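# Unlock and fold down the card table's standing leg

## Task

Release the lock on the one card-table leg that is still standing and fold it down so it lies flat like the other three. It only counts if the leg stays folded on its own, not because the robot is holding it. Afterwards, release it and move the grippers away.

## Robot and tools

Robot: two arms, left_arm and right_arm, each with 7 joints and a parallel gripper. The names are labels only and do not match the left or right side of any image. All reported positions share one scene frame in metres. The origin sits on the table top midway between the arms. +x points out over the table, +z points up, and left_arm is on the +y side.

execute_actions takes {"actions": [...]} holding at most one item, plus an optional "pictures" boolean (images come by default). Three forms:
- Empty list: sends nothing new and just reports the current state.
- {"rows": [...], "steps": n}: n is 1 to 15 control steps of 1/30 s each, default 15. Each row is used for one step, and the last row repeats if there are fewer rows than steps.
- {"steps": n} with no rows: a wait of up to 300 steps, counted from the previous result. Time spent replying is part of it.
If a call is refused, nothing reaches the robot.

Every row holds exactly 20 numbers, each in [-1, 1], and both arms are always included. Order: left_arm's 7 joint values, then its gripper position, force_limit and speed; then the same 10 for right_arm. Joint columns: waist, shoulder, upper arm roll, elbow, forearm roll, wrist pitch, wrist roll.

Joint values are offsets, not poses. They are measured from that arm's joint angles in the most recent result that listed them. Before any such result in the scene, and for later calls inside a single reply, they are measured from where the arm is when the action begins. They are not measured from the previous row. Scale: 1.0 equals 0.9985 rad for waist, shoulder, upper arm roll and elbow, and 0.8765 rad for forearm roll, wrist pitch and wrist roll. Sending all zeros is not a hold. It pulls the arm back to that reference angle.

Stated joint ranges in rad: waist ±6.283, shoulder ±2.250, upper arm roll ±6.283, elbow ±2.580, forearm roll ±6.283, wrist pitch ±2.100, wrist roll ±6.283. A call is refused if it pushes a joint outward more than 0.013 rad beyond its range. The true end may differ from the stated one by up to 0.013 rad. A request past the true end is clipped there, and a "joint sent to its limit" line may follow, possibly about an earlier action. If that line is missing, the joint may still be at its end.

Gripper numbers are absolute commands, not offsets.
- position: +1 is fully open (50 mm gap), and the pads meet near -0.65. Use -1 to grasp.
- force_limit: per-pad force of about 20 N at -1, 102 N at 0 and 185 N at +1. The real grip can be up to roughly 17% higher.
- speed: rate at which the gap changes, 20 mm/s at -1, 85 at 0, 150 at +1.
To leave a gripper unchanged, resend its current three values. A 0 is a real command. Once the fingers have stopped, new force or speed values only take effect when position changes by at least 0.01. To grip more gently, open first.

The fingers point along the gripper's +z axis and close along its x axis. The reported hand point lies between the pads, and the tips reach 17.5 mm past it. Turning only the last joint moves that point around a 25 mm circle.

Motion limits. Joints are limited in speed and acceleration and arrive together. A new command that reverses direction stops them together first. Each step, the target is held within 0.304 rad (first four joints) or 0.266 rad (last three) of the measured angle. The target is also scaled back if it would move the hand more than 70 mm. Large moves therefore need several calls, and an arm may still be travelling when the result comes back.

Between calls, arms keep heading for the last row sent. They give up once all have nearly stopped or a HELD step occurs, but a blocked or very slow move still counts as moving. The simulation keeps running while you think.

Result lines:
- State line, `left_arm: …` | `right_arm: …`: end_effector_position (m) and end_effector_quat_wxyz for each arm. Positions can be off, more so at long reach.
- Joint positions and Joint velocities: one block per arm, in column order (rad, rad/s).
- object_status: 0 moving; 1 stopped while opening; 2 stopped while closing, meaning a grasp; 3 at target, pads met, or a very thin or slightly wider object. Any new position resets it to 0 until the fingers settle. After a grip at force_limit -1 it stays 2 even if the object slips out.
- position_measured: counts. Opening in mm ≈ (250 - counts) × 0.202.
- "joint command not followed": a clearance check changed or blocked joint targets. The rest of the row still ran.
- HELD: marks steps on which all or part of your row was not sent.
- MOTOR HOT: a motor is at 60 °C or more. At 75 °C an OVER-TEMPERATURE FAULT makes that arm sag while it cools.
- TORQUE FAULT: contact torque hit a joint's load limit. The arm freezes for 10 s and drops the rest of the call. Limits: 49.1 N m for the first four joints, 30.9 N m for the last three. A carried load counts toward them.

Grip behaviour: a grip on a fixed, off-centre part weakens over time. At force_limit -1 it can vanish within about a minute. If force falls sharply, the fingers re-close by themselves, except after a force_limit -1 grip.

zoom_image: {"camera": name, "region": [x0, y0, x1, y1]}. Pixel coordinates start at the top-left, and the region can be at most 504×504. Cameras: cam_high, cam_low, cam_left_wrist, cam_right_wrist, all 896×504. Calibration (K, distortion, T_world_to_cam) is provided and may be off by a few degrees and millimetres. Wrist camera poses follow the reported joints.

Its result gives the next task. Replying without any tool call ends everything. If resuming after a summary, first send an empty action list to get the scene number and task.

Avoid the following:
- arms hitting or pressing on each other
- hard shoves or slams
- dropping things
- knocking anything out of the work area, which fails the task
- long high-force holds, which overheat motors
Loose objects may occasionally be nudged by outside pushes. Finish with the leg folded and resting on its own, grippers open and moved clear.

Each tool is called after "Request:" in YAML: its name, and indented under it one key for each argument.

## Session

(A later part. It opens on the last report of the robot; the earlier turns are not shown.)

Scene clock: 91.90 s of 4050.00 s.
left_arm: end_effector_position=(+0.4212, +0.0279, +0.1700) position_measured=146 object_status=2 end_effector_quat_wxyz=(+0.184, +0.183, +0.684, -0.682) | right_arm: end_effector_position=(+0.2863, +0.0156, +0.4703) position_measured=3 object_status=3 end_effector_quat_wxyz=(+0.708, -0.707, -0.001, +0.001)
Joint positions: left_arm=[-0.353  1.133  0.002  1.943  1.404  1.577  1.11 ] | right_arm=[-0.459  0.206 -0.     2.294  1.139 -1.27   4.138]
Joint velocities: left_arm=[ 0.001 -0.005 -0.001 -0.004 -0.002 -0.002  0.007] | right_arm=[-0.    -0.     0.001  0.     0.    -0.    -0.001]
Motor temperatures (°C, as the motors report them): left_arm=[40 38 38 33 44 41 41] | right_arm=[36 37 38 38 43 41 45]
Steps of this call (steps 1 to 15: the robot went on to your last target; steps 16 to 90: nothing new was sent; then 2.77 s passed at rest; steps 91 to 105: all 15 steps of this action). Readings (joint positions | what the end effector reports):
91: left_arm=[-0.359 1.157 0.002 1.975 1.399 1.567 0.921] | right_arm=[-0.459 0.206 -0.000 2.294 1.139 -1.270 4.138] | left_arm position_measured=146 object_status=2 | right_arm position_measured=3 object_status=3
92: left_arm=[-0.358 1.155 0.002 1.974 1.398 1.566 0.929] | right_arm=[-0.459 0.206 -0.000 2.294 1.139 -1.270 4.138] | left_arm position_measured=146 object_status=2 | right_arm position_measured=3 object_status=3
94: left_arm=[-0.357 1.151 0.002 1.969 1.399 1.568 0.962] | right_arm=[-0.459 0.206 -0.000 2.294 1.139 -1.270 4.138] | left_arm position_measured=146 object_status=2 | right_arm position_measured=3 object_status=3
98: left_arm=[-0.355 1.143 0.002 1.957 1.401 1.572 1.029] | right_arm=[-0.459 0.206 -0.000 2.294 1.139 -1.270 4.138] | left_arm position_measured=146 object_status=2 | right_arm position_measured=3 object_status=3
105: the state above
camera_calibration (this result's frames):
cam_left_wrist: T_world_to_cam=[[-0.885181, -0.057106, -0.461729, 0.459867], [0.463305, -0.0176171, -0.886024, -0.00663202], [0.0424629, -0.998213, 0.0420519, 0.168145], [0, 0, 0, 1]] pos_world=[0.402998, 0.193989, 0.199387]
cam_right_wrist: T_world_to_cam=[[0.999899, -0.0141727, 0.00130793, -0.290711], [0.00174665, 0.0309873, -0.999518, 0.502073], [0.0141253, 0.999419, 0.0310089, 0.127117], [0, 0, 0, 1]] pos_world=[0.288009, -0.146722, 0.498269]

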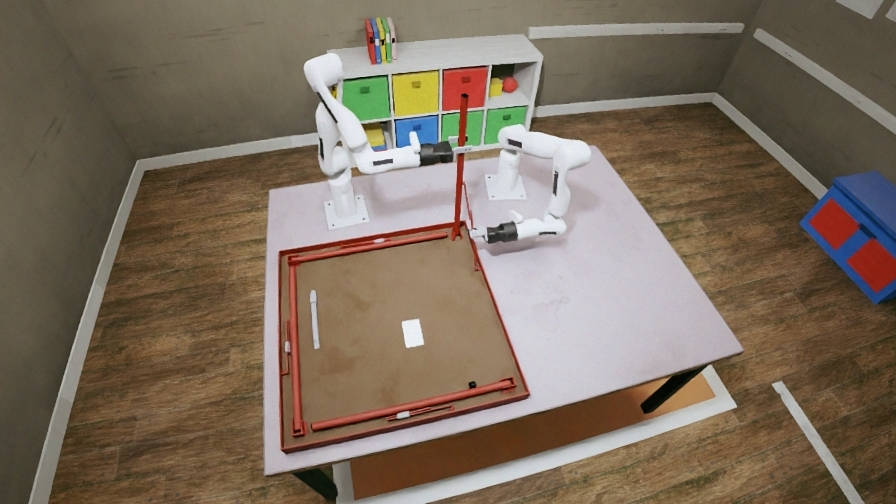

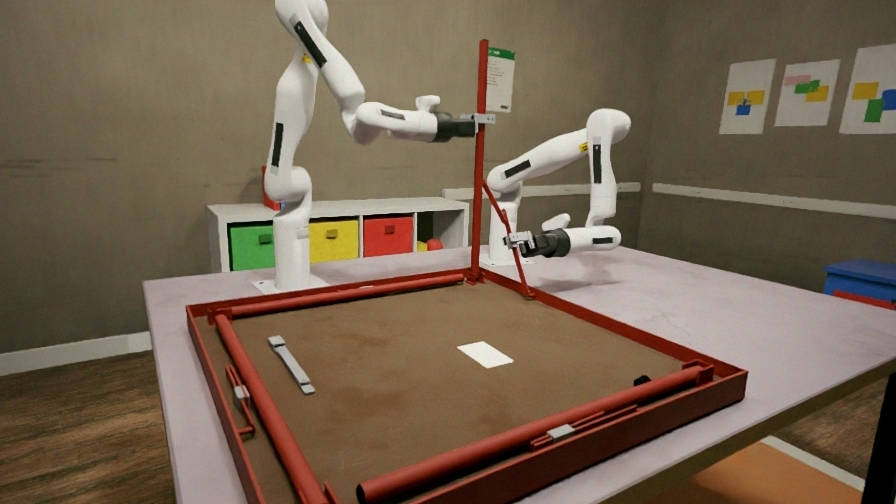

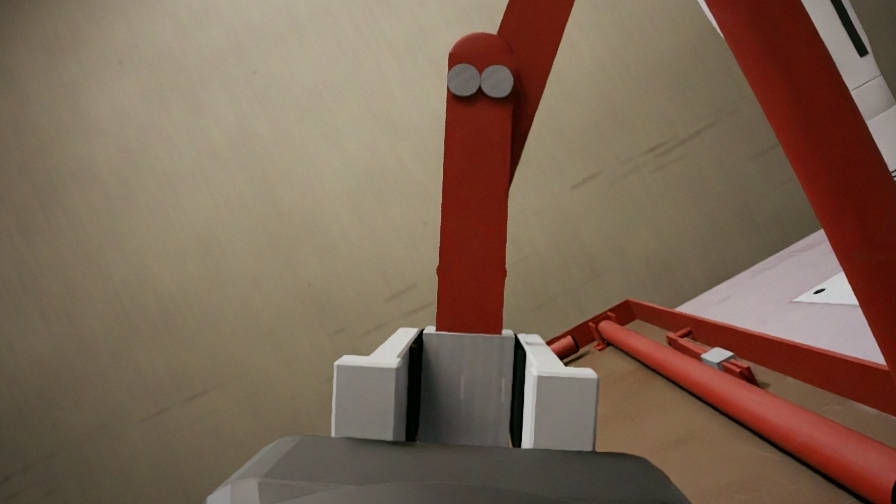

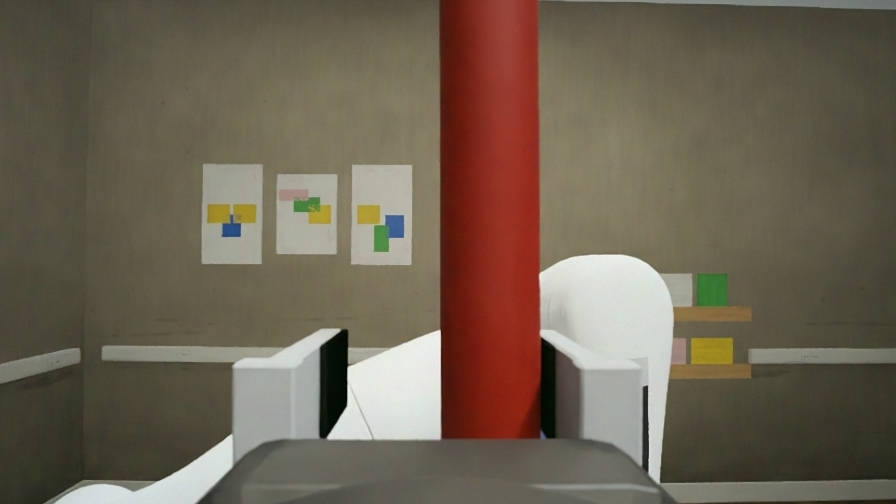

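Request:
execute_actions:
  actions:
    - {"rows":[[0,0,0,0,0,0,0,1,-0.5,0.5, 0,0,0,0,0,0,0,1,0,0],[0,0,0,0,0,0,0,1,-0.5,0.5, 0,0,0,0,0,0,0,1,0,0],[0,0,0,0,0,0,0,1,-0.5,0.5, 0,0,0,0,0,0,0,1,0,0],[0,0,0,0,0,0,0,1,-0.5,0.5, 0,0,0,0,0,0,0,1,0,0],[0,0,0,0,0,0,0,1,-0.5,0.5, 0,0,0,0,0,0,0,1,0,0],[0,0,0,0,0,0,0,1,-0.5,0.5, 0,0,0,0,0,0,0,1,0,0],[-0.05,0,0,0,-0.057,0,0,1,-0.5,0.5, 0,0,0,0,0,0,0,1,0,0],[-0.1,0,0,0,-0.114,0,0,1,-0.5,0.5, 0,0,0,0,0,0,0,1,0,0],[-0.15,0,0,0,-0.171,0,0,1,-0.5,0.5, 0,0,0,0,0,0,0,1,0,0],[-0.2,0,0,0,-0.228,0,0,1,-0.5,0.5, 0,0,0,0,0,0,0,1,0,0],[-0.5,0,0,0,-0.57,0,0,1,-0.5,0.5, 0,0,0,0,0,0,0,1,0,0]]}
  pictures: false

Request:
execute_actions:
  actions:
    - {"steps":15}
  pictures: false

Request:
execute_actions:
  actions:
    - {"rows":[[0,0,0,0,0,0,0,1,-0.5,0.5, 0.043,0.071,0,-0.091,0.047,-0.02,-0.133,1,0,0]]}
  pictures: false

Request:
execute_actions:
  actions:
    - {"rows":[[0,0,0,0,0,0,0,1,-0.5,0.5, 0.043,0.071,0,-0.091,0.047,-0.02,-0.133,1,0,0]]}

Scene clock: 103.63 s of 4050.00 s.
left_arm: end_effector_position=(+0.4130, +0.1028, +0.1666) position_measured=3 object_status=3 end_effector_quat_wxyz=(+0.190, +0.176, +0.690, -0.676) | right_arm: end_effector_position=(+0.2863, +0.0156, +0.4703) position_measured=3 object_status=3 end_effector_quat_wxyz=(+0.708, -0.707, -0.001, +0.001)
Joint positions: left_arm=[-0.544  1.133  0.003  1.943  1.234  1.577  1.11 ] | right_arm=[-0.459  0.206 -0.     2.294  1.139 -1.27   4.138]
Joint velocities: left_arm=[-1.026 -0.    -0.011 -0.005 -0.899 -0.002  0.   ] | right_arm=[-0.001  0.    -0.001 -0.001 -0.     0.    -0.   ]
Motor temperatures (°C, as the motors report them): left_arm=[40 38 38 33 44 41 41] | right_arm=[36 37 38 38 43 41 45]
Steps of this call (steps 1 to 15: the robot went on to your last target; steps 16 to 90: nothing new was sent; then 8.23 s passed at rest; steps 91 to 105: all 15 steps of this action). Readings (joint positions | what the end effector reports):
91: left_arm=[-0.352 1.133 0.002 1.943 1.404 1.577 1.110] | right_arm=[-0.459 0.206 -0.000 2.294 1.139 -1.270 4.138] | left_arm position_measured=132 object_status=0 | right_arm position_measured=3 object_status=3
92: left_arm=[-0.352 1.134 0.002 1.943 1.404 1.577 1.110] | right_arm=[-0.459 0.206 -0.000 2.294 1.139 -1.270 4.138] | left_arm position_measured=113 object_status=0 | right_arm position_measured=3 object_status=3
94: left_arm=[-0.352 1.134 0.002 1.943 1.404 1.577 1.110] | right_arm=[-0.459 0.206 -0.000 2.294 1.139 -1.270 4.138] | left_arm position_measured=74 object_status=0 | right_arm position_measured=3 object_status=3
98: left_arm=[-0.360 1.134 0.003 1.943 1.398 1.577 1.110] | right_arm=[-0.459 0.206 -0.000 2.294 1.139 -1.270 4.138] | left_arm position_measured=5 object_status=0 | right_arm position_measured=3 object_status=3
105: the state above

Scene clock: 104.13 s of 4050.00 s.
left_arm: end_effector_position=(+0.3515, +0.2123, +0.1603) position_measured=3 object_status=3 end_effector_quat_wxyz=(+0.176, +0.183, +0.695, -0.673) | right_arm: end_effector_position=(+0.2863, +0.0156, +0.4703) position_measured=3 object_status=3 end_effector_quat_wxyz=(+0.708, -0.707, -0.001, +0.001)
Joint positions: left_arm=[-0.848  1.133  0.002  1.943  0.905  1.577  1.11 ] | right_arm=[-0.459  0.206 -0.     2.294  1.139 -1.27   4.138]
Joint velocities: left_arm=[-0.037 -0.001  0.005 -0.001  0.002  0.001 -0.   ] | right_arm=[-0.     0.002  0.001 -0.     0.     0.     0.001]
Motor temperatures (°C, as the motors report them): left_arm=[40 38 38 33 44 41 41] | right_arm=[36 37 38 38 43 41 45]
Steps of this call (steps 1 to 15: the robot went on to your last target). Readings (joint positions | what the end effector reports):
1: left_arm=[-0.579 1.133 0.003 1.942 1.204 1.577 1.110] | right_arm=[-0.459 0.206 -0.000 2.294 1.139 -1.270 4.138] | left_arm position_measured=3 object_status=3 | right_arm position_measured=3 object_status=3
2: left_arm=[-0.613 1.133 0.003 1.942 1.173 1.577 1.110] | right_arm=[-0.459 0.206 -0.000 2.294 1.139 -1.270 4.138] | left_arm position_measured=3 object_status=3 | right_arm position_measured=3 object_status=3
4: left_arm=[-0.680 1.133 0.002 1.942 1.104 1.577 1.110] | right_arm=[-0.459 0.206 -0.000 2.294 1.139 -1.270 4.138] | left_arm position_measured=3 object_status=3 | right_arm position_measured=3 object_status=3
8: left_arm=[-0.799 1.133 0.001 1.942 0.962 1.577 1.110] | right_arm=[-0.459 0.206 -0.000 2.294 1.139 -1.270 4.138] | left_arm position_measured=3 object_status=3 | right_arm position_measured=3 object_status=3
15: the state above

Scene clock: 104.63 s of 4050.00 s.
left_arm: end_effector_position=(+0.3515, +0.2123, +0.1603) position_measured=3 object_status=3 end_effector_quat_wxyz=(+0.176, +0.183, +0.695, -0.673) | right_arm: end_effector_position=(+0.3084, +0.0243, +0.4670) position_measured=3 object_status=3 end_effector_quat_wxyz=(+0.707, -0.706, +0.019, +0.043)
Joint positions: left_arm=[-0.848  1.133  0.002  1.943  0.905  1.577  1.11 ] | right_arm=[-0.426  0.274 -0.01   2.211  1.192 -1.293  4.023]
Joint velocities: left_arm=[ 0.001 -0.    -0.    -0.    -0.    -0.    -0.   ] | right_arm=[ 0.     0.002 -0.    -0.     0.001 -0.003 -0.001]
Motor temperatures (°C, as the motors report them): left_arm=[40 38 38 33 44 41 41] | right_arm=[36 37 38 38 43 41 45]
Steps of this call (steps 1 to 15: all 15 steps of this action). Readings (joint positions | what the end effector reports):
1: left_arm=[-0.848 1.133 0.002 1.943 0.905 1.577 1.110] | right_arm=[-0.458 0.207 -0.000 2.294 1.140 -1.270 4.137] | left_arm position_measured=3 object_status=3 | right_arm position_measured=3 object_status=3
2: left_arm=[-0.846 1.133 0.002 1.943 0.905 1.577 1.110] | right_arm=[-0.455 0.213 -0.001 2.288 1.143 -1.272 4.130] | left_arm position_measured=3 object_status=3 | right_arm position_measured=3 object_status=3
4: left_arm=[-0.847 1.133 0.002 1.943 0.905 1.577 1.110] | right_arm=[-0.441 0.236 -0.002 2.261 1.155 -1.277 4.097] | left_arm position_measured=3 object_status=3 | right_arm position_measured=3 object_status=3
8: left_arm=[-0.847 1.133 0.002 1.943 0.905 1.577 1.110] | right_arm=[-0.427 0.271 -0.010 2.213 1.190 -1.291 4.026] | left_arm position_measured=3 object_status=3 | right_arm position_measured=3 object_status=3
15: the state above

Scene clock: 105.13 s of 4050.00 s.
left_arm: end_effector_position=(+0.3515, +0.2123, +0.1603) position_measured=3 object_status=3 end_effector_quat_wxyz=(+0.176, +0.183, +0.695, -0.673) | right_arm: end_effector_position=(+0.3227, +0.0345, +0.4647) position_measured=3 object_status=3 end_effector_quat_wxyz=(+0.704, -0.703, +0.030, +0.090)
Joint positions: left_arm=[-0.848  1.133  0.002  1.943  0.905  1.577  1.11 ] | right_arm=[-0.402  0.338 -0.026  2.126  1.247 -1.321  3.908]
Joint velocities: left_arm=[ 0.001  0.001 -0.002 -0.    -0.001  0.003 -0.   ] | right_arm=[ 0.001  0.003 -0.001 -0.001  0.    -0.003 -0.001]
Motor temperatures (°C, as the motors report them): left_arm=[40 38 38 33 44 41 41] | right_arm=[36 37 38 38 43 41 45]
Steps of this call (steps 1 to 15: all 15 steps of this action). Readings (joint positions | what the end effector reports):
1: left_arm=[-0.848 1.133 0.002 1.943 0.905 1.577 1.110] | right_arm=[-0.426 0.275 -0.010 2.210 1.193 -1.294 4.022] | left_arm position_measured=3 object_status=3 | right_arm position_measured=3 object_status=3
2: left_arm=[-0.848 1.133 0.002 1.943 0.905 1.577 1.110] | right_arm=[-0.423 0.280 -0.011 2.204 1.197 -1.297 4.015] | left_arm position_measured=3 object_status=3 | right_arm position_measured=3 object_status=3
4: left_arm=[-0.848 1.133 0.002 1.943 0.905 1.577 1.110] | right_arm=[-0.414 0.303 -0.018 2.177 1.215 -1.308 3.979] | left_arm position_measured=3 object_status=3 | right_arm position_measured=3 object_status=3
8: left_arm=[-0.848 1.133 0.002 1.943 0.905 1.577 1.110] | right_arm=[-0.403 0.334 -0.025 2.129 1.245 -1.319 3.910] | left_arm position_measured=3 object_status=3 | right_arm position_measured=3 object_status=3
15: the state above
camera_calibration (this result's frames):
cam_left_wrist: T_world_to_cam=[[-0.890981, -0.0403047, -0.452249, 0.401169], [0.452338, 0.00740715, -0.891816, 0.0196838], [0.0392942, -0.99916, 0.0116317, 0.361843], [0, 0, 0, 1]] pos_world=[0.334312, 0.377562, 0.194774]
cam_right_wrist: T_world_to_cam=[[0.983504, 0.0674363, -0.167843, -0.245723], [-0.169794, 0.0242769, -0.98518, 0.544757], [-0.0623622, 0.997428, 0.0353267, 0.130621], [0, 0, 0, 1]] pos_world=[0.342312, -0.12694, 0.490827]

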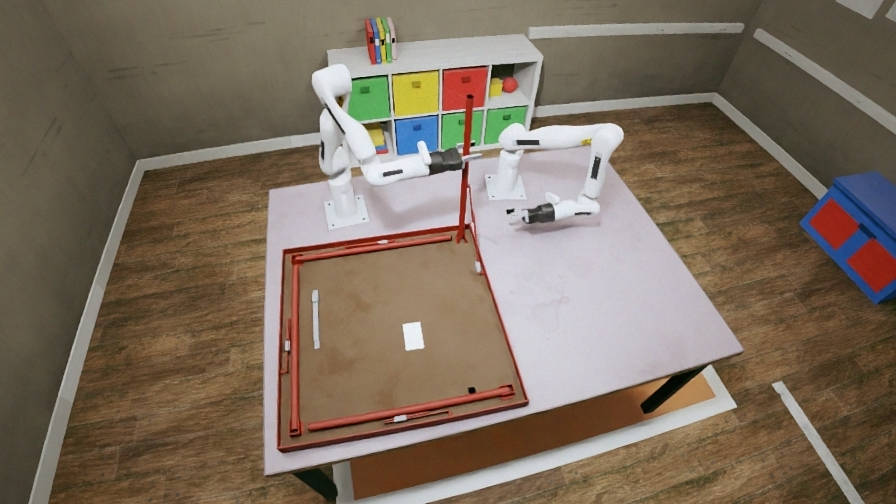

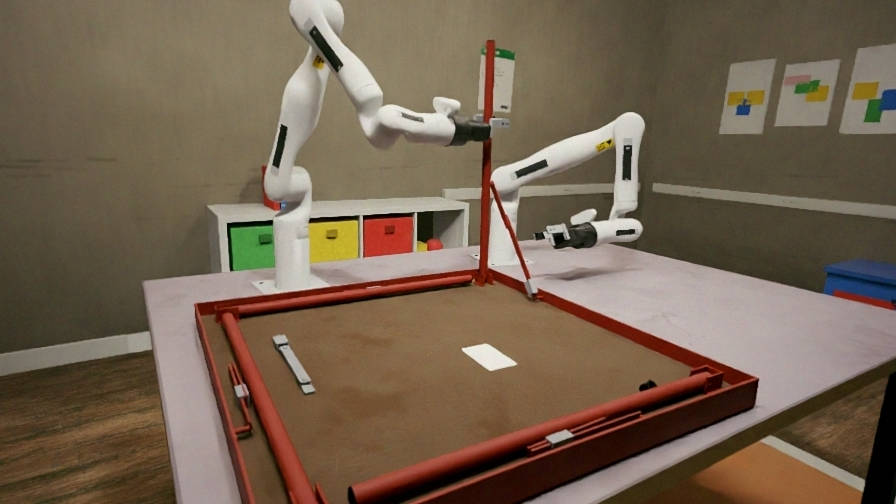

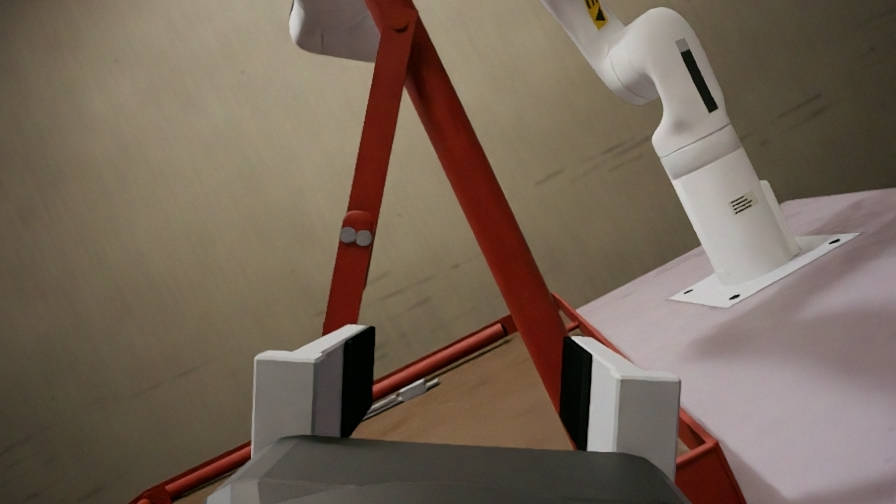

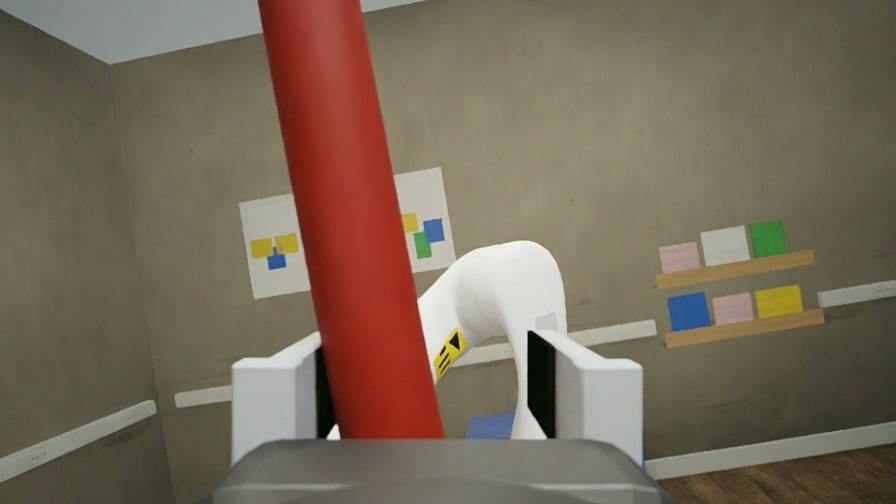

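Request:
execute_actions:
  actions:
    - {"rows":[[0.307,0.034,-0.002,-0.091,0.354,0.042,-0.094,1,-0.5,0.5, -0.06,-0.081,0.026,0.092,-0.119,0.075,0.235,1,0,0]]}
  pictures: false

Request:
execute_actions:
  actions:
    - {"steps":12}

Scene clock: 109.93 s of 4050.00 s.
left_arm: end_effector_position=(+0.4255, +0.1141, +0.1587) position_measured=3 object_status=3 end_effector_quat_wxyz=(+0.231, +0.226, +0.670, -0.669) | right_arm: end_effector_position=(+0.3109, +0.0299, +0.4697) position_measured=3 object_status=3 end_effector_quat_wxyz=(+0.707, -0.707, +0.001, +0.000)
Joint positions: left_arm=[-0.55   1.166  0.002  1.853  1.213  1.613  1.028] | right_arm=[-0.461  0.258  0.     2.218  1.142 -1.255  4.114]
Joint velocities: left_arm=[ 0.088  0.008  0.003 -0.031  0.124  0.015 -0.031] | right_arm=[-0.006 -0.011 -0.002  0.002  0.    -0.    -0.002]
Motor temperatures (°C, as the motors report them): left_arm=[40 38 38 33 44 41 41] | right_arm=[36 37 39 38 44 41 45]
Steps of this call (steps 1 to 15: the robot went on to your last target; steps 16 to 129: nothing new was sent; steps 130 to 144: all 15 steps of this action). Readings (joint positions | what the end effector reports):
130: left_arm=[-0.846 1.134 0.002 1.943 0.905 1.577 1.110] | right_arm=[-0.403 0.337 -0.026 2.127 1.246 -1.321 3.910] | left_arm position_measured=3 object_status=3 | right_arm position_measured=3 object_status=3
131: left_arm=[-0.840 1.134 0.001 1.941 0.909 1.578 1.108] | right_arm=[-0.407 0.331 -0.023 2.132 1.240 -1.316 3.919] | left_arm position_measured=3 object_status=3 | right_arm position_measured=3 object_status=3
133: left_arm=[-0.810 1.138 -0.000 1.933 0.932 1.581 1.101] | right_arm=[-0.424 0.310 -0.013 2.155 1.211 -1.296 3.968] | left_arm position_measured=3 object_status=3 | right_arm position_measured=3 object_status=3
137: left_arm=[-0.693 1.151 -0.000 1.898 1.041 1.595 1.070] | right_arm=[-0.458 0.263 -0.001 2.210 1.149 -1.260 4.100] | left_arm position_measured=3 object_status=3 | right_arm position_measured=3 object_status=3
144: the state above

Scene clock: 110.33 s of 4050.00 s.
left_arm: end_effector_position=(+0.4244, +0.1112, +0.1578) position_measured=3 object_status=3 end_effector_quat_wxyz=(+0.229, +0.228, +0.669, -0.669) | right_arm: end_effector_position=(+0.3105, +0.0300, +0.4701) position_measured=3 object_status=3 end_effector_quat_wxyz=(+0.707, -0.707, +0.000, +0.000)
Joint positions: left_arm=[-0.541  1.167 -0.     1.852  1.215  1.614  1.027] | right_arm=[-0.462  0.257  0.     2.218  1.142 -1.255  4.114]
Joint velocities: left_arm=[ 0.002  0.001  0.    -0.    -0.    -0.    -0.   ] | right_arm=[ 0.001 -0.002  0.001 -0.    -0.     0.    -0.001]
Motor temperatures (°C, as the motors report them): left_arm=[40 38 38 33 44 41 41] | right_arm=[36 37 39 38 44 41 45]
Steps of this call (steps 1 to 12: the robot went on to your last target). Readings (joint positions | what the end effector reports):
1: left_arm=[-0.549 1.166 0.002 1.853 1.215 1.613 1.027] | right_arm=[-0.461 0.257 0.000 2.218 1.142 -1.255 4.114] | left_arm position_measured=3 object_status=3 | right_arm position_measured=3 object_status=3
2: left_arm=[-0.547 1.166 0.001 1.852 1.215 1.614 1.027] | right_arm=[-0.461 0.257 0.000 2.218 1.142 -1.255 4.114] | left_arm position_measured=3 object_status=3 | right_arm position_measured=3 object_status=3
4: left_arm=[-0.545 1.167 0.000 1.852 1.215 1.614 1.027] | right_arm=[-0.462 0.257 0.000 2.218 1.142 -1.255 4.114] | left_arm position_measured=3 object_status=3 | right_arm position_measured=3 object_status=3
8: left_arm=[-0.542 1.167 0.000 1.852 1.215 1.614 1.027] | right_arm=[-0.462 0.257 0.000 2.218 1.142 -1.255 4.114] | left_arm position_measured=3 object_status=3 | right_arm position_measured=3 object_status=3
12: the state above
camera_calibration (this result's frames):
cam_left_wrist: T_world_to_cam=[[-0.81674, -0.0565568, -0.574228, 0.450471], [0.575997, -0.0210854, -0.81718, -0.0758124], [0.0341093, -0.998177, 0.0497978, 0.254002], [0, 0, 0, 1]] pos_world=[0.402921, 0.277417, 0.184072]
cam_right_wrist: T_world_to_cam=[[0.999852, -0.0171201, 0.00170177, -0.314738], [0.00221813, 0.0301878, -0.999542, 0.501323], [0.0170609, 0.999398, 0.0302213, 0.111896], [0, 0, 0, 1]] pos_world=[0.311671, -0.132351, 0.498247]

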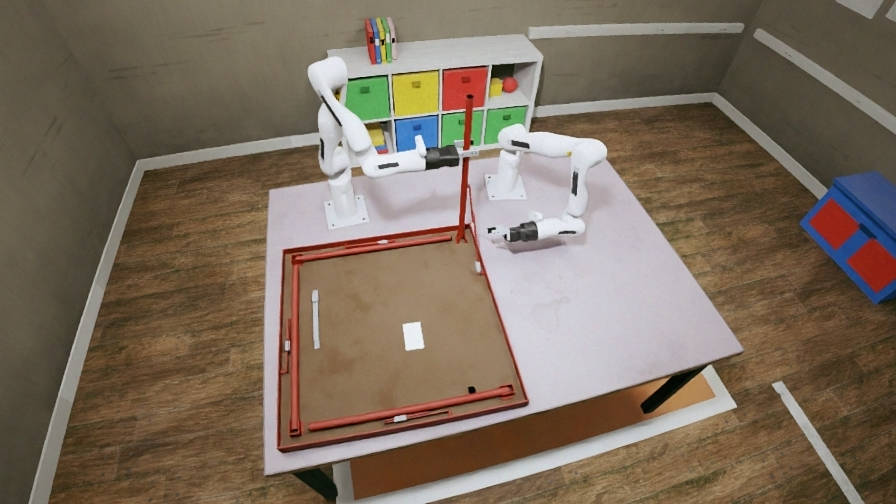

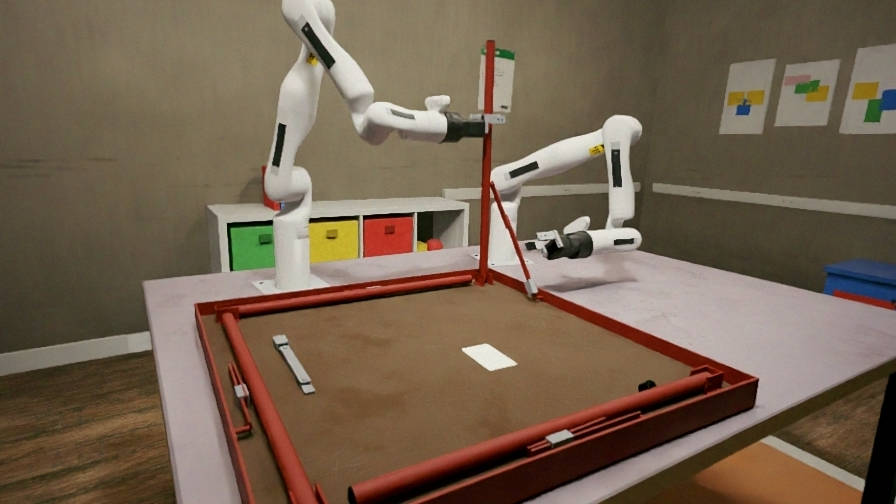

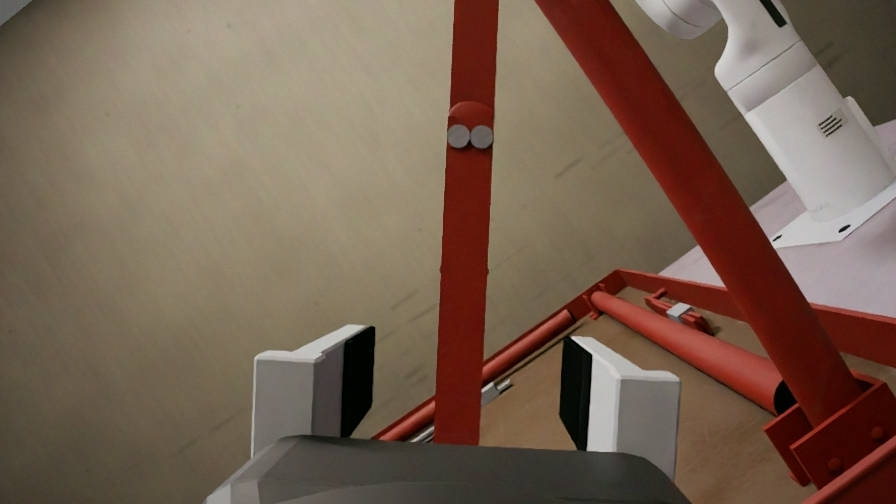

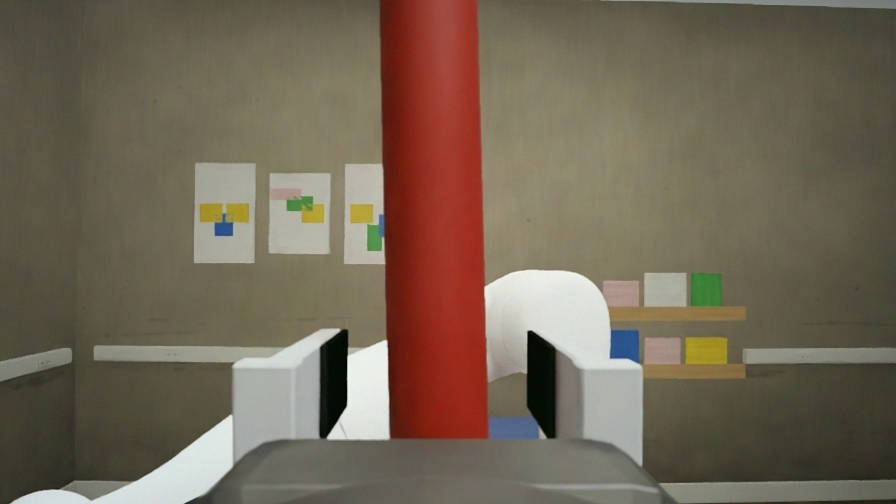

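Request:
execute_actions:
  actions:
    - {"rows":[[0.144,-0.003,0,0.05,0.163,-0.031,-0.046,1,-0.5,0.5, 0,0,0,0,0,0,0,1,0,0]]}
  pictures: false

Request:
execute_actions:
  actions:
    - {"rows":[[0.009,-0.031,0,-0.039,0.008,0.017,0.078,1,-0.5,0.5, 0,0,0,0,0,0,0,1,0,0]],"steps":10}
  pictures: false

Request:
execute_actions:
  actions:
    - {"rows":[[0.001,-0.006,0,-0.008,0.002,0.003,0.054,1,-0.5,0.5, 0,0,0,0,0,0,0,1,0,0],[0.001,-0.006,0,-0.008,0.002,0.003,0.054,1,-0.5,0.5, 0,0,0,0,0,0,0,1,0,0],[0.001,-0.006,0,-0.008,0.002,0.003,0.054,1,-0.5,0.5, 0,0,0,0,0,0,0,1,0,0],[0.003,-0.012,0,-0.017,0.003,0.006,0.108,1,-0.5,0.5, 0,0,0,0,0,0,0,1,0,0],[0.003,-0.012,0,-0.017,0.003,0.006,0.108,1,-0.5,0.5, 0,0,0,0,0,0,0,1,0,0],[0.003,-0.012,0,-0.017,0.003,0.006,0.108,1,-0.5,0.5, 0,0,0,0,0,0,0,1,0,0],[0.004,-0.018,0,-0.025,0.005,0.009,0.162,1,-0.5,0.5, 0,0,0,0,0,0,0,1,0,0],[0.004,-0.018,0,-0.025,0.005,0.009,0.162,1,-0.5,0.5, 0,0,0,0,0,0,0,1,0,0],[0.004,-0.018,0,-0.025,0.005,0.009,0.162,1,-0.5,0.5, 0,0,0,0,0,0,0,1,0,0],[0.006,-0.024,0,-0.034,0.007,0.012,0.217,1,-0.5,0.5, 0,0,0,0,0,0,0,1,0,0]]}

Scene clock: 117.33 s of 4050.00 s.
left_arm: end_effector_position=(+0.4244, +0.0490, +0.1573) position_measured=3 object_status=3 end_effector_quat_wxyz=(+0.229, +0.227, +0.670, -0.669) | right_arm: end_effector_position=(+0.3105, +0.0300, +0.4701) position_measured=3 object_status=3 end_effector_quat_wxyz=(+0.707, -0.707, +0.000, +0.000)
Joint positions: left_arm=[-0.399  1.165  0.     1.902  1.358  1.586  0.987] | right_arm=[-0.462  0.257  0.     2.218  1.142 -1.255  4.114]
Joint velocities: left_arm=[ 0.017 -0.     0.001  0.001 -0.001  0.001 -0.   ] | right_arm=[-0.     0.001  0.     0.     0.    -0.    -0.002]
Motor temperatures (°C, as the motors report them): left_arm=[40 38 38 33 44 41 41] | right_arm=[36 37 38 38 44 41 45]
Steps of this call (steps 1 to 15: the robot went on to your last target; steps 16 to 150: nothing new was sent; then 1.50 s passed at rest; steps 151 to 165: all 15 steps of this action). Readings (joint positions | what the end effector reports):
151: left_arm=[-0.540 1.167 -0.000 1.852 1.216 1.613 1.027] | right_arm=[-0.462 0.257 0.000 2.218 1.142 -1.255 4.114] | left_arm position_measured=3 object_status=3 | right_arm position_measured=3 object_status=3
152: left_arm=[-0.533 1.167 -0.001 1.854 1.220 1.613 1.026] | right_arm=[-0.462 0.257 0.000 2.218 1.142 -1.255 4.114] | left_arm position_measured=3 object_status=3 | right_arm position_measured=3 object_status=3
154: left_arm=[-0.504 1.166 -0.002 1.864 1.247 1.607 1.018] | right_arm=[-0.462 0.257 0.000 2.218 1.142 -1.255 4.114] | left_arm position_measured=3 object_status=3 | right_arm position_measured=3 object_status=3
158: left_arm=[-0.419 1.165 0.002 1.894 1.336 1.591 0.993] | right_arm=[-0.462 0.257 0.000 2.218 1.142 -1.255 4.114] | left_arm position_measured=3 object_status=3 | right_arm position_measured=3 object_status=3
165: the state above

Scene clock: 117.67 s of 4050.00 s.
left_arm: end_effector_position=(+0.4398, +0.0490, +0.1716) position_measured=3 object_status=3 end_effector_quat_wxyz=(+0.228, +0.228, +0.669, -0.670) | right_arm: end_effector_position=(+0.3105, +0.0300, +0.4701) position_measured=3 object_status=3 end_effector_quat_wxyz=(+0.707, -0.707, +0.000, +0.000)
Joint positions: left_arm=[-0.391  1.134 -0.     1.863  1.365  1.601  1.055] | right_arm=[-0.462  0.257  0.     2.218  1.142 -1.255  4.114]
Joint velocities: left_arm=[ 0.003 -0.006 -0.001 -0.003 -0.001 -0.001  0.   ] | right_arm=[ 0.001  0.001 -0.     0.    -0.    -0.     0.001]
Motor temperatures (°C, as the motors report them): left_arm=[40 38 38 33 44 41 41] | right_arm=[36 37 38 38 44 41 45]
Steps of this call (steps 1 to 10: all 10 steps of this action). Readings (joint positions | what the end effector reports):
1: left_arm=[-0.399 1.163 -0.000 1.901 1.358 1.587 0.988] | right_arm=[-0.462 0.257 0.000 2.218 1.142 -1.255 4.114] | left_arm position_measured=3 object_status=3 | right_arm position_measured=3 object_status=3
2: left_arm=[-0.397 1.159 -0.000 1.896 1.358 1.588 0.997] | right_arm=[-0.462 0.257 0.000 2.218 1.142 -1.255 4.114] | left_arm position_measured=3 object_status=3 | right_arm position_measured=3 object_status=3
4: left_arm=[-0.392 1.141 -0.000 1.874 1.362 1.597 1.035] | right_arm=[-0.462 0.257 0.000 2.218 1.142 -1.255 4.114] | left_arm position_measured=3 object_status=3 | right_arm position_measured=3 object_status=3
8: left_arm=[-0.391 1.135 0.000 1.863 1.365 1.601 1.055] | right_arm=[-0.462 0.257 0.000 2.218 1.142 -1.255 4.114] | left_arm position_measured=3 object_status=3 | right_arm position_measured=3 object_status=3
10: the state above

Scene clock: 118.17 s of 4050.00 s.
left_arm: end_effector_position=(+0.4556, +0.0492, +0.1854) position_measured=3 object_status=3 end_effector_quat_wxyz=(+0.182, +0.183, +0.683, -0.683) | right_arm: end_effector_position=(+0.3105, +0.0300, +0.4701) position_measured=3 object_status=3 end_effector_quat_wxyz=(+0.707, -0.707, +0.000, +0.000)
Joint positions: left_arm=[-0.385  1.111  0.     1.829  1.371  1.612  1.245] | right_arm=[-0.462  0.257  0.     2.218  1.142 -1.255  4.114]
Joint velocities: left_arm=[ 0.001 -0.004 -0.003 -0.001 -0.005 -0.002  0.008] | right_arm=[-0.001 -0.001 -0.    -0.001 -0.     0.    -0.001]
Motor temperatures (°C, as the motors report them): left_arm=[40 38 38 33 44 41 41] | right_arm=[36 37 38 38 44 41 45]
Steps of this call (steps 1 to 15: all 15 steps of this action). Readings (joint positions | what the end effector reports):
1: left_arm=[-0.391 1.134 -0.000 1.863 1.365 1.601 1.057] | right_arm=[-0.462 0.257 0.000 2.218 1.142 -1.255 4.114] | left_arm position_measured=3 object_status=3 | right_arm position_measured=3 object_status=3
2: left_arm=[-0.390 1.133 -0.000 1.861 1.365 1.601 1.065] | right_arm=[-0.462 0.257 0.000 2.218 1.142 -1.255 4.114] | left_arm position_measured=3 object_status=3 | right_arm position_measured=3 object_status=3
4: left_arm=[-0.390 1.129 -0.000 1.856 1.366 1.603 1.098] | right_arm=[-0.462 0.257 0.000 2.218 1.142 -1.255 4.114] | left_arm position_measured=3 object_status=3 | right_arm position_measured=3 object_status=3
8: left_arm=[-0.387 1.121 -0.000 1.844 1.367 1.607 1.165] | right_arm=[-0.462 0.257 0.000 2.218 1.142 -1.255 4.114] | left_arm position_measured=3 object_status=3 | right_arm position_measured=3 object_status=3
15: the state above
camera_calibration (this result's frames):
cam_left_wrist: T_world_to_cam=[[-0.886909, -0.0549107, -0.458668, 0.498713], [0.460345, -0.0225247, -0.887455, -0.00674796], [0.0383994, -0.998237, 0.0452552, 0.188636], [0, 0, 0, 1]] pos_world=[0.438176, 0.215537, 0.214218]
cam_right_wrist: T_world_to_cam=[[0.999852, -0.0171222, 0.00170108, -0.31474], [0.00221751, 0.0301875, -0.999542, 0.501322], [0.017063, 0.999398, 0.030221, 0.111894], [0, 0, 0, 1]] pos_world=[0.311673, -0.13235, 0.498246]

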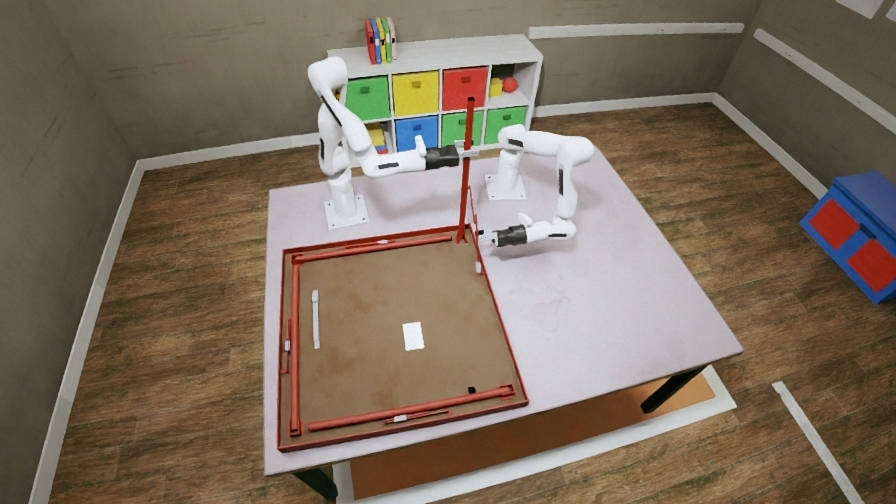

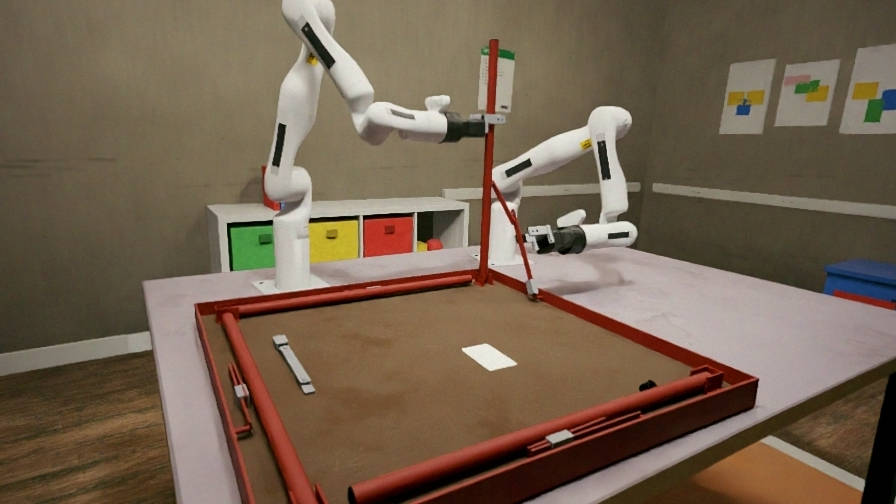

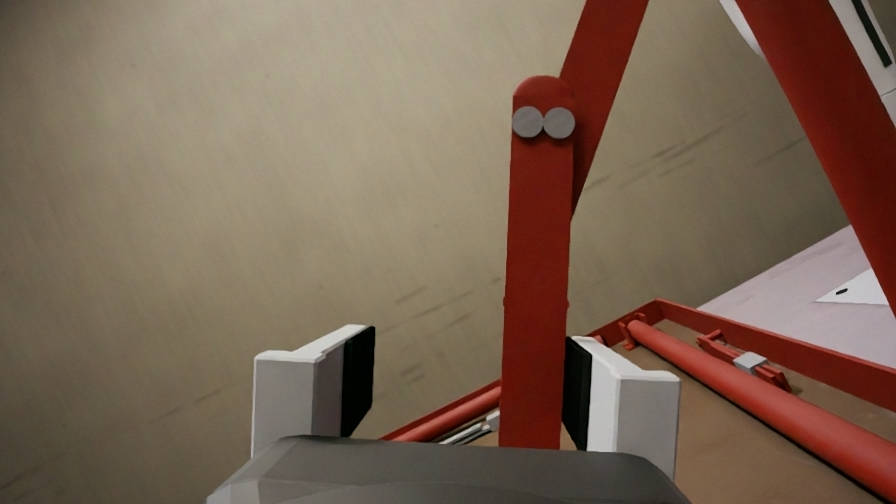

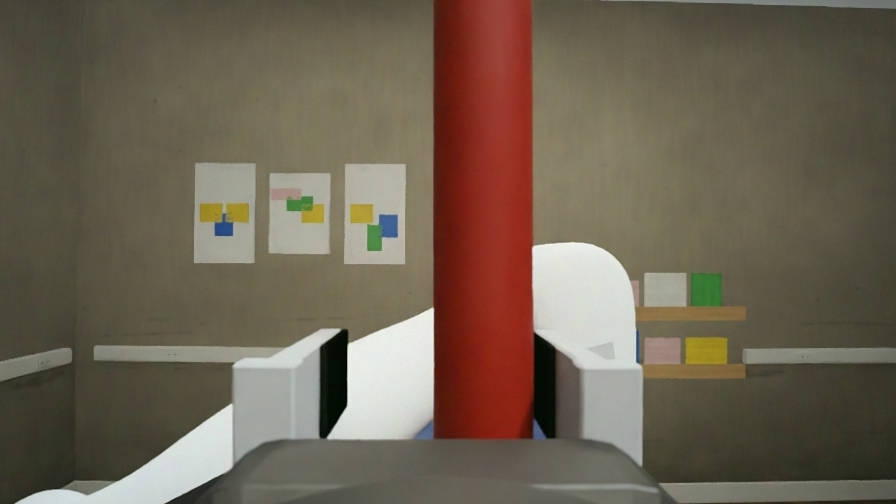

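Request:
execute_actions:
  actions:
    - {"rows":[[0,0,0,0,0,0,0,1,-0.5,0.5, 0.034,0.054,0,-0.073,0.038,-0.017,-0.11,1,0,0]],"steps":10}
  pictures: false

Request:
execute_actions:
  actions:
    - {"rows":[[0,0,0,0,0,0,0,1,-0.5,0.5, 0.008,0.011,0,-0.015,0.008,-0.003,-0.022,1,0,0],[0,0,0,0,0,0,0,1,-0.5,0.5, 0.008,0.011,0,-0.015,0.008,-0.003,-0.022,1,0,0],[0,0,0,0,0,0,0,1,-0.5,0.5, 0.008,0.011,0,-0.015,0.008,-0.003,-0.022,1,0,0],[0,0,0,0,0,0,0,1,-0.5,0.5, 0.015,0.022,0,-0.03,0.015,-0.007,-0.044,1,0,0],[0,0,0,0,0,0,0,1,-0.5,0.5, 0.015,0.022,0,-0.03,0.015,-0.007,-0.044,1,0,0],[0,0,0,0,0,0,0,1,-0.5,0.5, 0.015,0.022,0,-0.03,0.015,-0.007,-0.044,1,0,0],[0,0,0,0,0,0,0,1,-0.5,0.5, 0.022,0.033,0,-0.044,0.023,-0.01,-0.066,1,0,0],[0,0,0,0,0,0,0,1,-0.5,0.5, 0.022,0.033,0,-0.044,0.023,-0.01,-0.066,1,0,0],[0,0,0,0,0,0,0,1,-0.5,0.5, 0.022,0.033,0,-0.044,0.023,-0.01,-0.066,1,0,0],[0,0,0,0,0,0,0,1,-0.5,0.5, 0.029,0.043,0,-0.058,0.03,-0.013,-0.088,1,0,0]]}

Scene clock: 124.40 s of 4050.00 s.
left_arm: end_effector_position=(+0.4556, +0.0492, +0.1854) position_measured=3 object_status=3 end_effector_quat_wxyz=(+0.182, +0.183, +0.683, -0.683) | right_arm: end_effector_position=(+0.3385, +0.0332, +0.4694) position_measured=3 object_status=3 end_effector_quat_wxyz=(+0.708, -0.705, +0.023, +0.025)
Joint positions: left_arm=[-0.385  1.111  0.     1.829  1.371  1.612  1.245] | right_arm=[-0.429  0.308  0.     2.146  1.176 -1.27   4.018]
Joint velocities: left_arm=[-0.001  0.     0.    -0.     0.001 -0.     0.   ] | right_arm=[ 0.01   0.019 -0.009 -0.011  0.005 -0.002  0.001]
Motor temperatures (°C, as the motors report them): left_arm=[40 38 38 33 44 41 41] | right_arm=[36 37 38 38 44 41 45]
Steps of this call (steps 1 to 15: the robot went on to your last target; steps 16 to 90: nothing new was sent; then 2.90 s passed at rest; steps 91 to 100: all 10 steps of this action). Readings (joint positions | what the end effector reports):
91: left_arm=[-0.385 1.111 -0.000 1.829 1.371 1.612 1.246] | right_arm=[-0.461 0.258 -0.000 2.217 1.143 -1.256 4.113] | left_arm position_measured=3 object_status=3 | right_arm position_measured=3 object_status=3
92: left_arm=[-0.385 1.111 -0.000 1.829 1.371 1.612 1.245] | right_arm=[-0.458 0.263 -0.001 2.211 1.146 -1.257 4.107] | left_arm position_measured=3 object_status=3 | right_arm position_measured=3 object_status=3
94: left_arm=[-0.385 1.111 0.000 1.830 1.371 1.612 1.245] | right_arm=[-0.444 0.285 -0.001 2.184 1.158 -1.263 4.072] | left_arm position_measured=3 object_status=3 | right_arm position_measured=3 object_status=3
98: left_arm=[-0.385 1.111 0.000 1.829 1.371 1.612 1.245] | right_arm=[-0.430 0.307 0.001 2.147 1.175 -1.269 4.019] | left_arm position_measured=3 object_status=3 | right_arm position_measured=3 object_status=3
100: the state above

Scene clock: 124.90 s of 4050.00 s.
left_arm: end_effector_position=(+0.4560, +0.0493, +0.1855) position_measured=3 object_status=3 end_effector_quat_wxyz=(+0.183, +0.183, +0.683, -0.683) | right_arm: end_effector_position=(+0.3622, +0.0338, +0.4673) position_measured=3 object_status=3 end_effector_quat_wxyz=(+0.708, -0.704, +0.043, +0.044)
Joint positions: left_arm=[-0.385  1.111  0.     1.829  1.372  1.612  1.246] | right_arm=[-0.401  0.35   0.001  2.088  1.202 -1.282  3.941]
Joint velocities: left_arm=[ 0.001 -0.     0.001 -0.002 -0.005  0.    -0.002] | right_arm=[ 0.008  0.008 -0.006 -0.007  0.004 -0.003 -0.002]
Motor temperatures (°C, as the motors report them): left_arm=[40 38 38 33 44 41 41] | right_arm=[36 37 38 38 44 41 45]
Steps of this call (steps 1 to 15: all 15 steps of this action). Readings (joint positions | what the end effector reports):
1: left_arm=[-0.385 1.111 0.000 1.829 1.371 1.612 1.245] | right_arm=[-0.428 0.310 0.000 2.145 1.176 -1.271 4.017] | left_arm position_measured=3 object_status=3 | right_arm position_measured=3 object_status=3
2: left_arm=[-0.385 1.111 0.000 1.829 1.371 1.612 1.245] | right_arm=[-0.425 0.314 -0.001 2.140 1.179 -1.272 4.011] | left_arm position_measured=3 object_status=3 | right_arm position_measured=3 object_status=3
4: left_arm=[-0.385 1.111 0.000 1.829 1.371 1.612 1.245] | right_arm=[-0.421 0.319 0.001 2.131 1.182 -1.273 3.999] | left_arm position_measured=3 object_status=3 | right_arm position_measured=3 object_status=3
8: left_arm=[-0.385 1.111 0.000 1.829 1.371 1.612 1.245] | right_arm=[-0.411 0.335 -0.000 2.110 1.192 -1.278 3.972] | left_arm position_measured=3 object_status=3 | right_arm position_measured=3 object_status=3
15: the state above
camera_calibration (this result's frames):
cam_left_wrist: T_world_to_cam=[[-0.886738, -0.0558313, -0.458888, 0.499117], [0.460595, -0.0222327, -0.887332, -0.00697456], [0.0393386, -0.998193, 0.0454302, 0.188224], [0, 0, 0, 1]] pos_world=[0.438394, 0.215595, 0.214299]
cam_right_wrist: T_world_to_cam=[[0.992455, -0.015951, -0.121564, -0.306131], [-0.120939, 0.0355828, -0.992022, 0.539191], [0.0201494, 0.999239, 0.0333852, 0.104724], [0, 0, 0, 1]] pos_world=[0.366921, -0.128713, 0.494178]

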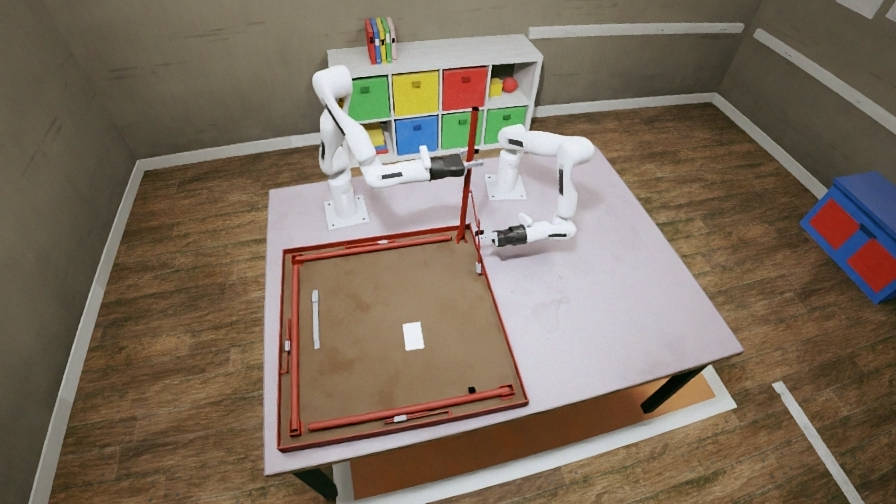

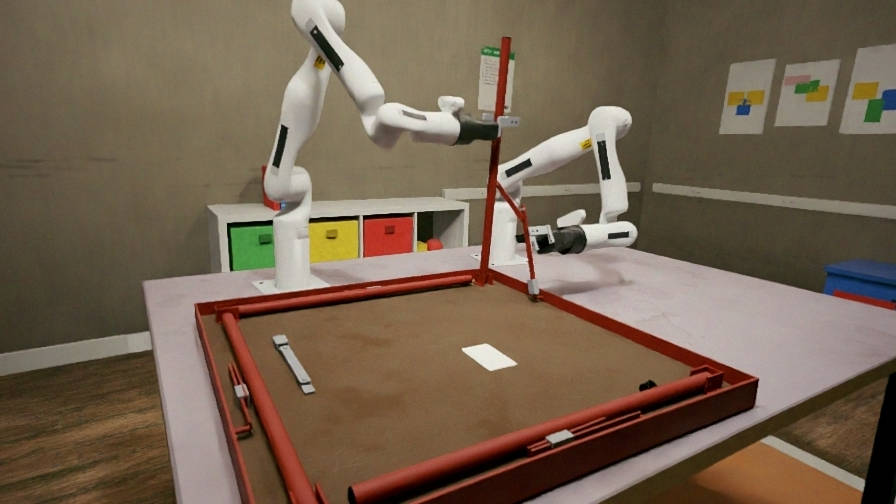

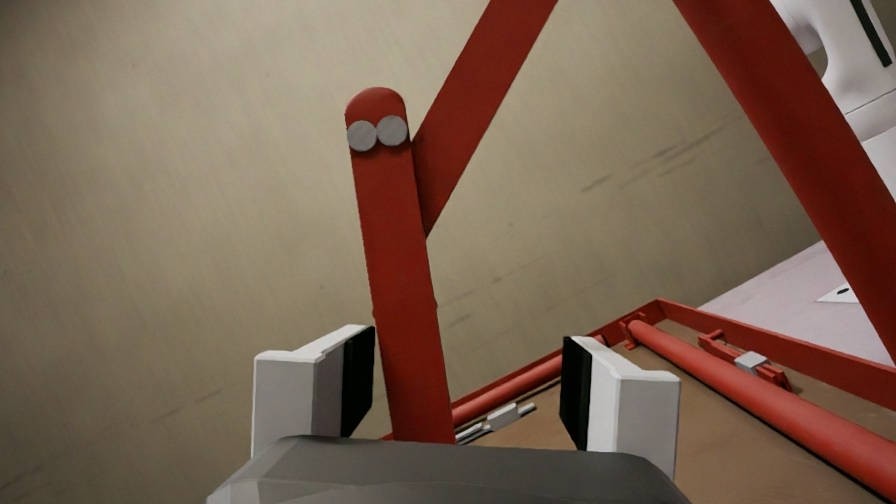

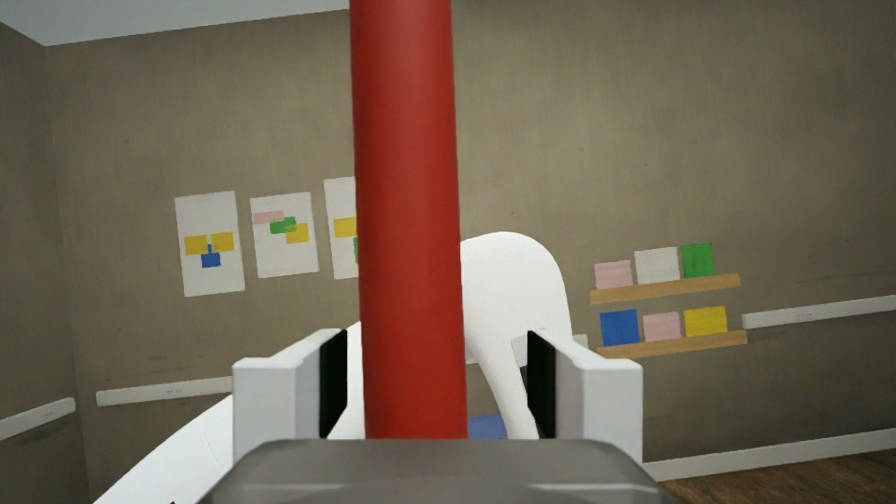

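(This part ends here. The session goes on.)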